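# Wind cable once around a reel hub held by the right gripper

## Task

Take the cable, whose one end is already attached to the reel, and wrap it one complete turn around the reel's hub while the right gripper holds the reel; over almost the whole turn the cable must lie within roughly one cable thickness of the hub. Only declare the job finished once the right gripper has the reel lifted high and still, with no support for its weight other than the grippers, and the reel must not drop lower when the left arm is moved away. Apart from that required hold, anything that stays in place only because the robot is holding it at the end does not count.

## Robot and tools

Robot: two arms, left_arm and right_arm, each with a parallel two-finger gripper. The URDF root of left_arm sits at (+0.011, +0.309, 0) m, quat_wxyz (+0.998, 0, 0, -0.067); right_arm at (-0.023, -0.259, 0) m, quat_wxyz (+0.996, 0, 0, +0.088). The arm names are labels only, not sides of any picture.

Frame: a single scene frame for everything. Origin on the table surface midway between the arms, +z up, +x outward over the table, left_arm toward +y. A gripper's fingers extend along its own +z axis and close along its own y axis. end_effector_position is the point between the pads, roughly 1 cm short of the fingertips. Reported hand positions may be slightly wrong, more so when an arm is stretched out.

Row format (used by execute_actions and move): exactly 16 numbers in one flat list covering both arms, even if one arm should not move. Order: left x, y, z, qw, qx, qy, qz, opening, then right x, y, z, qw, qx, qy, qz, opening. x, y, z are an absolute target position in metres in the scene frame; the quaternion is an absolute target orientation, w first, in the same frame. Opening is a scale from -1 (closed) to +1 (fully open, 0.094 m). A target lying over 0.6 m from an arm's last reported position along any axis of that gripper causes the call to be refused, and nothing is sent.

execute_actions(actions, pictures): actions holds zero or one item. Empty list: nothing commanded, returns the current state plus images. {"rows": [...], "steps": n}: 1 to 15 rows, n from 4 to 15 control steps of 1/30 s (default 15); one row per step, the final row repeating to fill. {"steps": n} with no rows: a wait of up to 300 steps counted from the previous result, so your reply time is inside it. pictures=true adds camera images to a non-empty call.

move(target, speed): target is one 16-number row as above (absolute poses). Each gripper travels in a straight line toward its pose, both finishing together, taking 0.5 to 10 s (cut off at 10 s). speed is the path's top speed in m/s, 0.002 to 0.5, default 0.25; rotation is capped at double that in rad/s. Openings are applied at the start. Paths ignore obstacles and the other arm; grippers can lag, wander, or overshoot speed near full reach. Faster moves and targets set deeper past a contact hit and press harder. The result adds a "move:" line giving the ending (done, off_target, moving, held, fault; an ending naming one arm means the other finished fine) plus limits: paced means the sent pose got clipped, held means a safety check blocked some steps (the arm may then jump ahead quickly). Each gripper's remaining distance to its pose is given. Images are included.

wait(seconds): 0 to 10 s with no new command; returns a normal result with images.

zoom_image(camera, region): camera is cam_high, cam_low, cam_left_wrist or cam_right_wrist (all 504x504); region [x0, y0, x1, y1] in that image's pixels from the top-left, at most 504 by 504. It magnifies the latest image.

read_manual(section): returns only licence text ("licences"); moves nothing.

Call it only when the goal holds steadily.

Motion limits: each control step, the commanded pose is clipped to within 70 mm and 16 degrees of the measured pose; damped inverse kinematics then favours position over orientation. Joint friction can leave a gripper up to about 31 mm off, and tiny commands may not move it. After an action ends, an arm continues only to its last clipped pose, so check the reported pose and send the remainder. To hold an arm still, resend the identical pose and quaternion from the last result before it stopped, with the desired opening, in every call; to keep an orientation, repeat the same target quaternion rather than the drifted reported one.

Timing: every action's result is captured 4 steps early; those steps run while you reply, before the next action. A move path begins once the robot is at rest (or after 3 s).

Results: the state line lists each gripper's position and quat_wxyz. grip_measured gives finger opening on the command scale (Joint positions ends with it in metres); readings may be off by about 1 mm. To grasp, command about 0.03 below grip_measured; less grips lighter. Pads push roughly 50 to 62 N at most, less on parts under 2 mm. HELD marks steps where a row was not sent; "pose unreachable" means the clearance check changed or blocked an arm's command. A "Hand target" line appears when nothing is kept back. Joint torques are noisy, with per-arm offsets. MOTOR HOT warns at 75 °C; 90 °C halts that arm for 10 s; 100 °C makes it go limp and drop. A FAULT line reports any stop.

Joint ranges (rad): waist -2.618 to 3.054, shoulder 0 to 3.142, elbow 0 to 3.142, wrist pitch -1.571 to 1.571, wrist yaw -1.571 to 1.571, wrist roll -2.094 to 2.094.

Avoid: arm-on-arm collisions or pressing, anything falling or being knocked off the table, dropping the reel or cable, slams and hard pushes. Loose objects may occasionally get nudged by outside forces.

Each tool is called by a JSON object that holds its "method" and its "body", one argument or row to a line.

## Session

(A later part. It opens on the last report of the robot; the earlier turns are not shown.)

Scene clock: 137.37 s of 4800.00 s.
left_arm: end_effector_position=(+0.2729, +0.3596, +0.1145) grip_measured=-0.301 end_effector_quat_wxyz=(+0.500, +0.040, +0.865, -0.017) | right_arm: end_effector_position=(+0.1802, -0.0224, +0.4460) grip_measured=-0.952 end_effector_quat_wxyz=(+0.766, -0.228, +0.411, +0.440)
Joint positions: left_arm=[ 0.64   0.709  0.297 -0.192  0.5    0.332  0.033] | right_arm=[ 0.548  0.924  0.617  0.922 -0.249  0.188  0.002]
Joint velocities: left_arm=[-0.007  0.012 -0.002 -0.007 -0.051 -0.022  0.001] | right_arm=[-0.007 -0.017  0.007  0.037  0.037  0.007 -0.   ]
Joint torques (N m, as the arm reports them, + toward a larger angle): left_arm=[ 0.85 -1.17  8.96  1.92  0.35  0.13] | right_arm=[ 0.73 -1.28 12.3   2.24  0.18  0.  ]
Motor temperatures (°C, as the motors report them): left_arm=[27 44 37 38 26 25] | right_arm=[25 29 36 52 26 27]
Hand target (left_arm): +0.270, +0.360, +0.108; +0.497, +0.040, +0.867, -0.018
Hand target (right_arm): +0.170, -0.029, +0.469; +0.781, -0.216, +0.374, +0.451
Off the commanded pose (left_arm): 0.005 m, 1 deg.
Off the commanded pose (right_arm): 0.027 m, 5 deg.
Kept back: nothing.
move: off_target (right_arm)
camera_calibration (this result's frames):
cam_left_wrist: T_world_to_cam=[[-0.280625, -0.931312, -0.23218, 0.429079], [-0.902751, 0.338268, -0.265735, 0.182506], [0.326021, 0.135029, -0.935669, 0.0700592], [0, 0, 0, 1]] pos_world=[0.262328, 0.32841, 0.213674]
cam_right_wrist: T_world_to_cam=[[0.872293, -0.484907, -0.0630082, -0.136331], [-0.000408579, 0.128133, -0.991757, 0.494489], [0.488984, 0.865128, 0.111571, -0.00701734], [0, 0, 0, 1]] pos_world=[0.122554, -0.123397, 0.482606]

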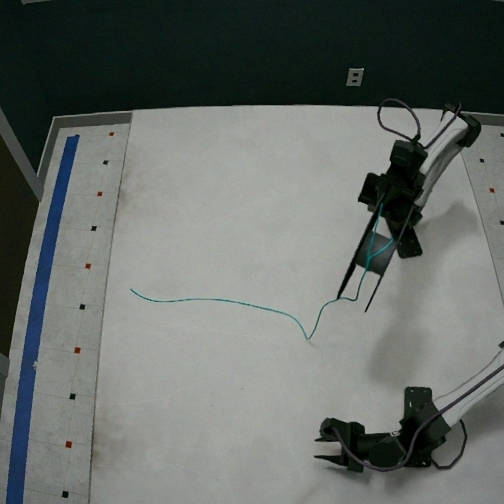

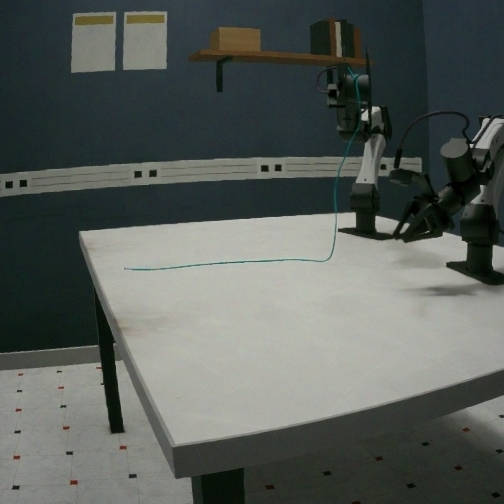

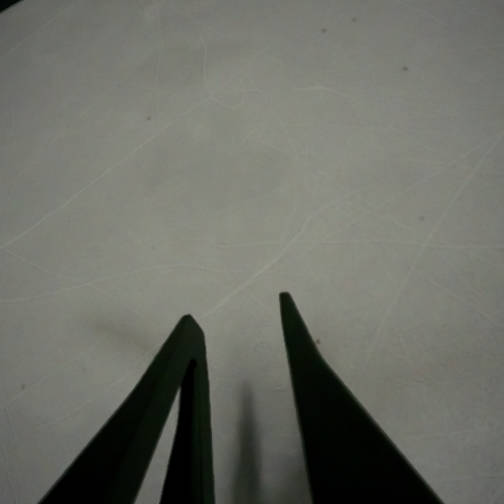

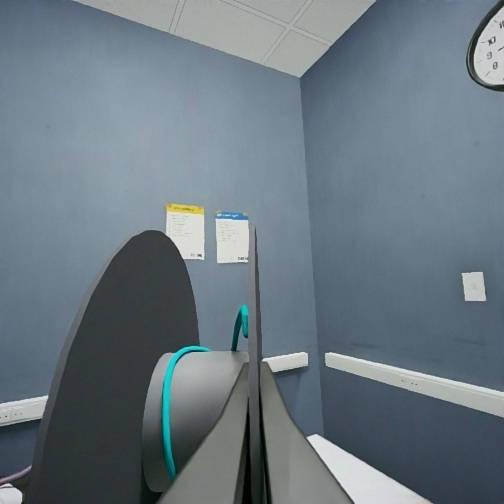

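{"method": "zoom_image", "body": {
  "camera": "cam_low",
  "region": [335,60,385,125]
}}

{"method": "zoom_image", "body": {
  "camera": "cam_high",
  "region": [345,220,405,290]
}}

Region (335, 60, 385, 125) of cam_low's 504x504 image, scaled by 7.754, with more detail than that image has; it fills the left 388 columns of this view, and the rest is white.

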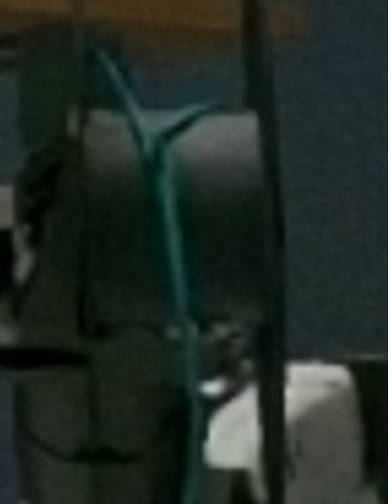

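Region (345, 220, 405, 290) of cam_high's 504x504 image, scaled by 7.200, with more detail than that image has; it fills the left 432 columns of this view, and the rest is white.

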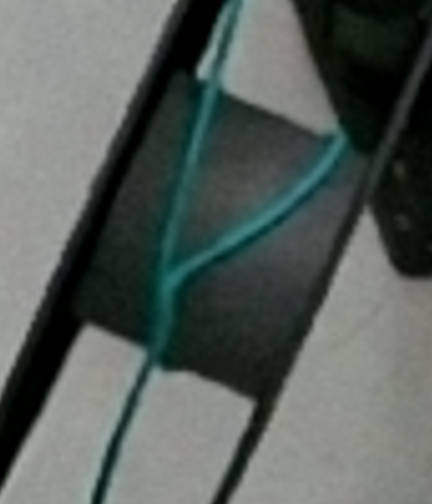

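{"method": "execute_actions", "body": {
  "actions": []
}}

Scene clock: 139.03 s of 4800.00 s.
left_arm: end_effector_position=(+0.2730, +0.3593, +0.1148) grip_measured=-0.301 end_effector_quat_wxyz=(+0.501, +0.041, +0.864, -0.017) | right_arm: end_effector_position=(+0.1802, -0.0224, +0.4461) grip_measured=-0.952 end_effector_quat_wxyz=(+0.766, -0.227, +0.411, +0.440)
Joint positions: left_arm=[ 0.64   0.709  0.297 -0.191  0.501  0.334  0.033] | right_arm=[ 0.548  0.924  0.617  0.922 -0.249  0.188  0.002]
Joint velocities: left_arm=[-0.007  0.002 -0.007 -0.022 -0.095 -0.037  0.   ] | right_arm=[-0.017  0.012 -0.032  0.007 -0.022 -0.037 -0.001]
Joint torques (N m, as the arm reports them, + toward a larger angle): left_arm=[ 0.86 -1.14  8.95  1.91  0.34  0.13] | right_arm=[ 0.88 -1.15 12.27  2.24  0.14  0.05]
Motor temperatures (°C, as the motors report them): left_arm=[27 44 37 38 26 25] | right_arm=[25 29 36 51 26 27]
Hand target (left_arm): +0.271, +0.360, +0.109; +0.497, +0.040, +0.867, -0.017
Hand target (right_arm): +0.170, -0.029, +0.469; +0.781, -0.216, +0.373, +0.452
Off the commanded pose (left_arm): 0.006 m, 1 deg.
Off the commanded pose (right_arm): 0.027 m, 5 deg.
Kept back: nothing.
Steps of this call (steps 1 to 50: nothing new was sent). Readings (end_effector_position):
1: left_arm (+0.2730, +0.3595, +0.1146) | right_arm (+0.1802, -0.0224, +0.4460)
2: left_arm (+0.2730, +0.3595, +0.1146) | right_arm (+0.1802, -0.0224, +0.4460)
4: left_arm (+0.2730, +0.3594, +0.1146) | right_arm (+0.1802, -0.0224, +0.4460)
8: left_arm (+0.2730, +0.3594, +0.1147) | right_arm (+0.1802, -0.0224, +0.4460)
50: the state above
camera_calibration (this result's frames):
cam_left_wrist: T_world_to_cam=[[-0.282322, -0.930614, -0.232922, 0.429213], [-0.901686, 0.340309, -0.266742, 0.18185], [0.327499, 0.134716, -0.935198, 0.0699297], [0, 0, 0, 1]] pos_world=[0.262246, 0.328125, 0.213878]
cam_right_wrist: T_world_to_cam=[[0.872397, -0.484695, -0.0631973, -0.136238], [-0.000421239, 0.128546, -0.991703, 0.494555], [0.488798, 0.865186, 0.111939, -0.00710519], [0, 0, 0, 1]] pos_world=[0.122535, -0.12346, 0.482638]

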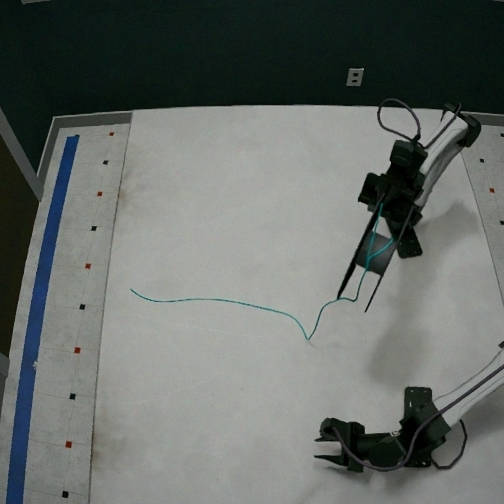

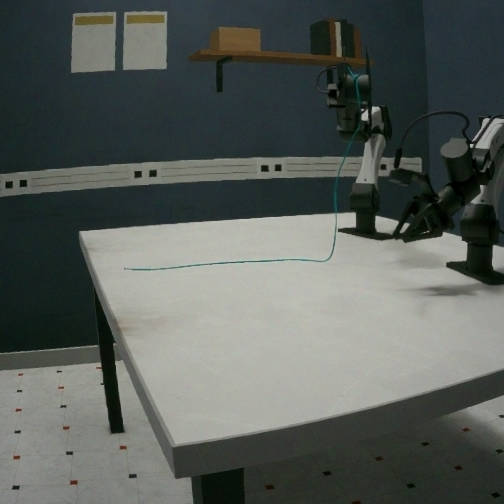

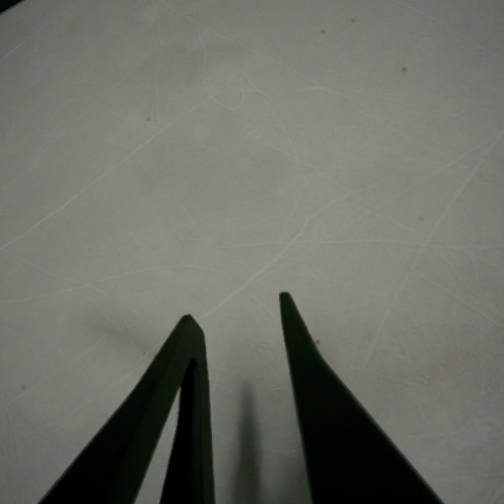

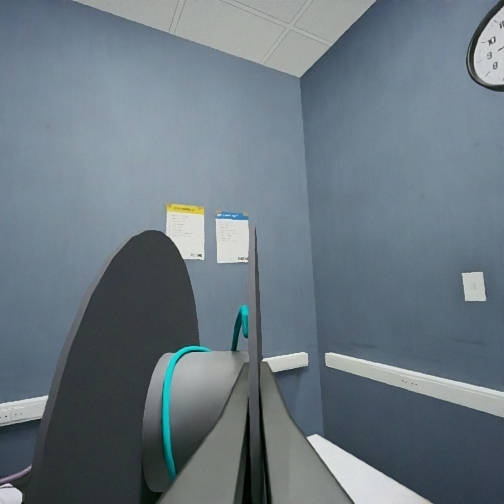

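{"method": "zoom_image", "body": {
  "camera": "cam_right_wrist",
  "region": [120,280,300,504]
}}

{"method": "zoom_image", "body": {
  "camera": "cam_low",
  "region": [340,80,380,130]
}}

Region (120, 280, 300, 504) of cam_right_wrist's 504x504 image, scaled by 2.250, with more detail than that image has; it fills the left 405 columns of this view, and the rest is white.

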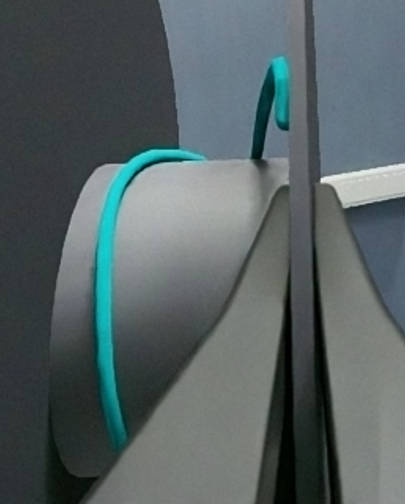

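Region (340, 80, 380, 130) of cam_low's 504x504 image, scaled by 10.080, with more detail than that image has; it fills the left 403 columns of this view, and the rest is white.

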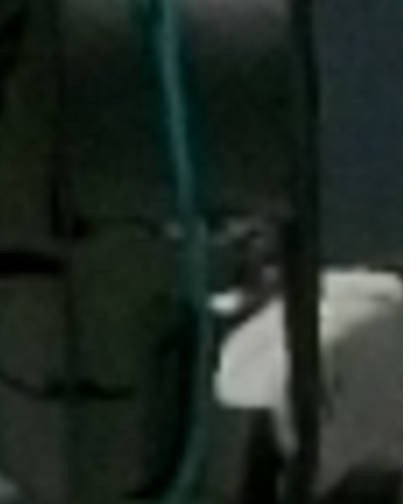

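{"method": "finished_scene", "body": {
  "scene": 2
}}

The scene is finished: the task was done.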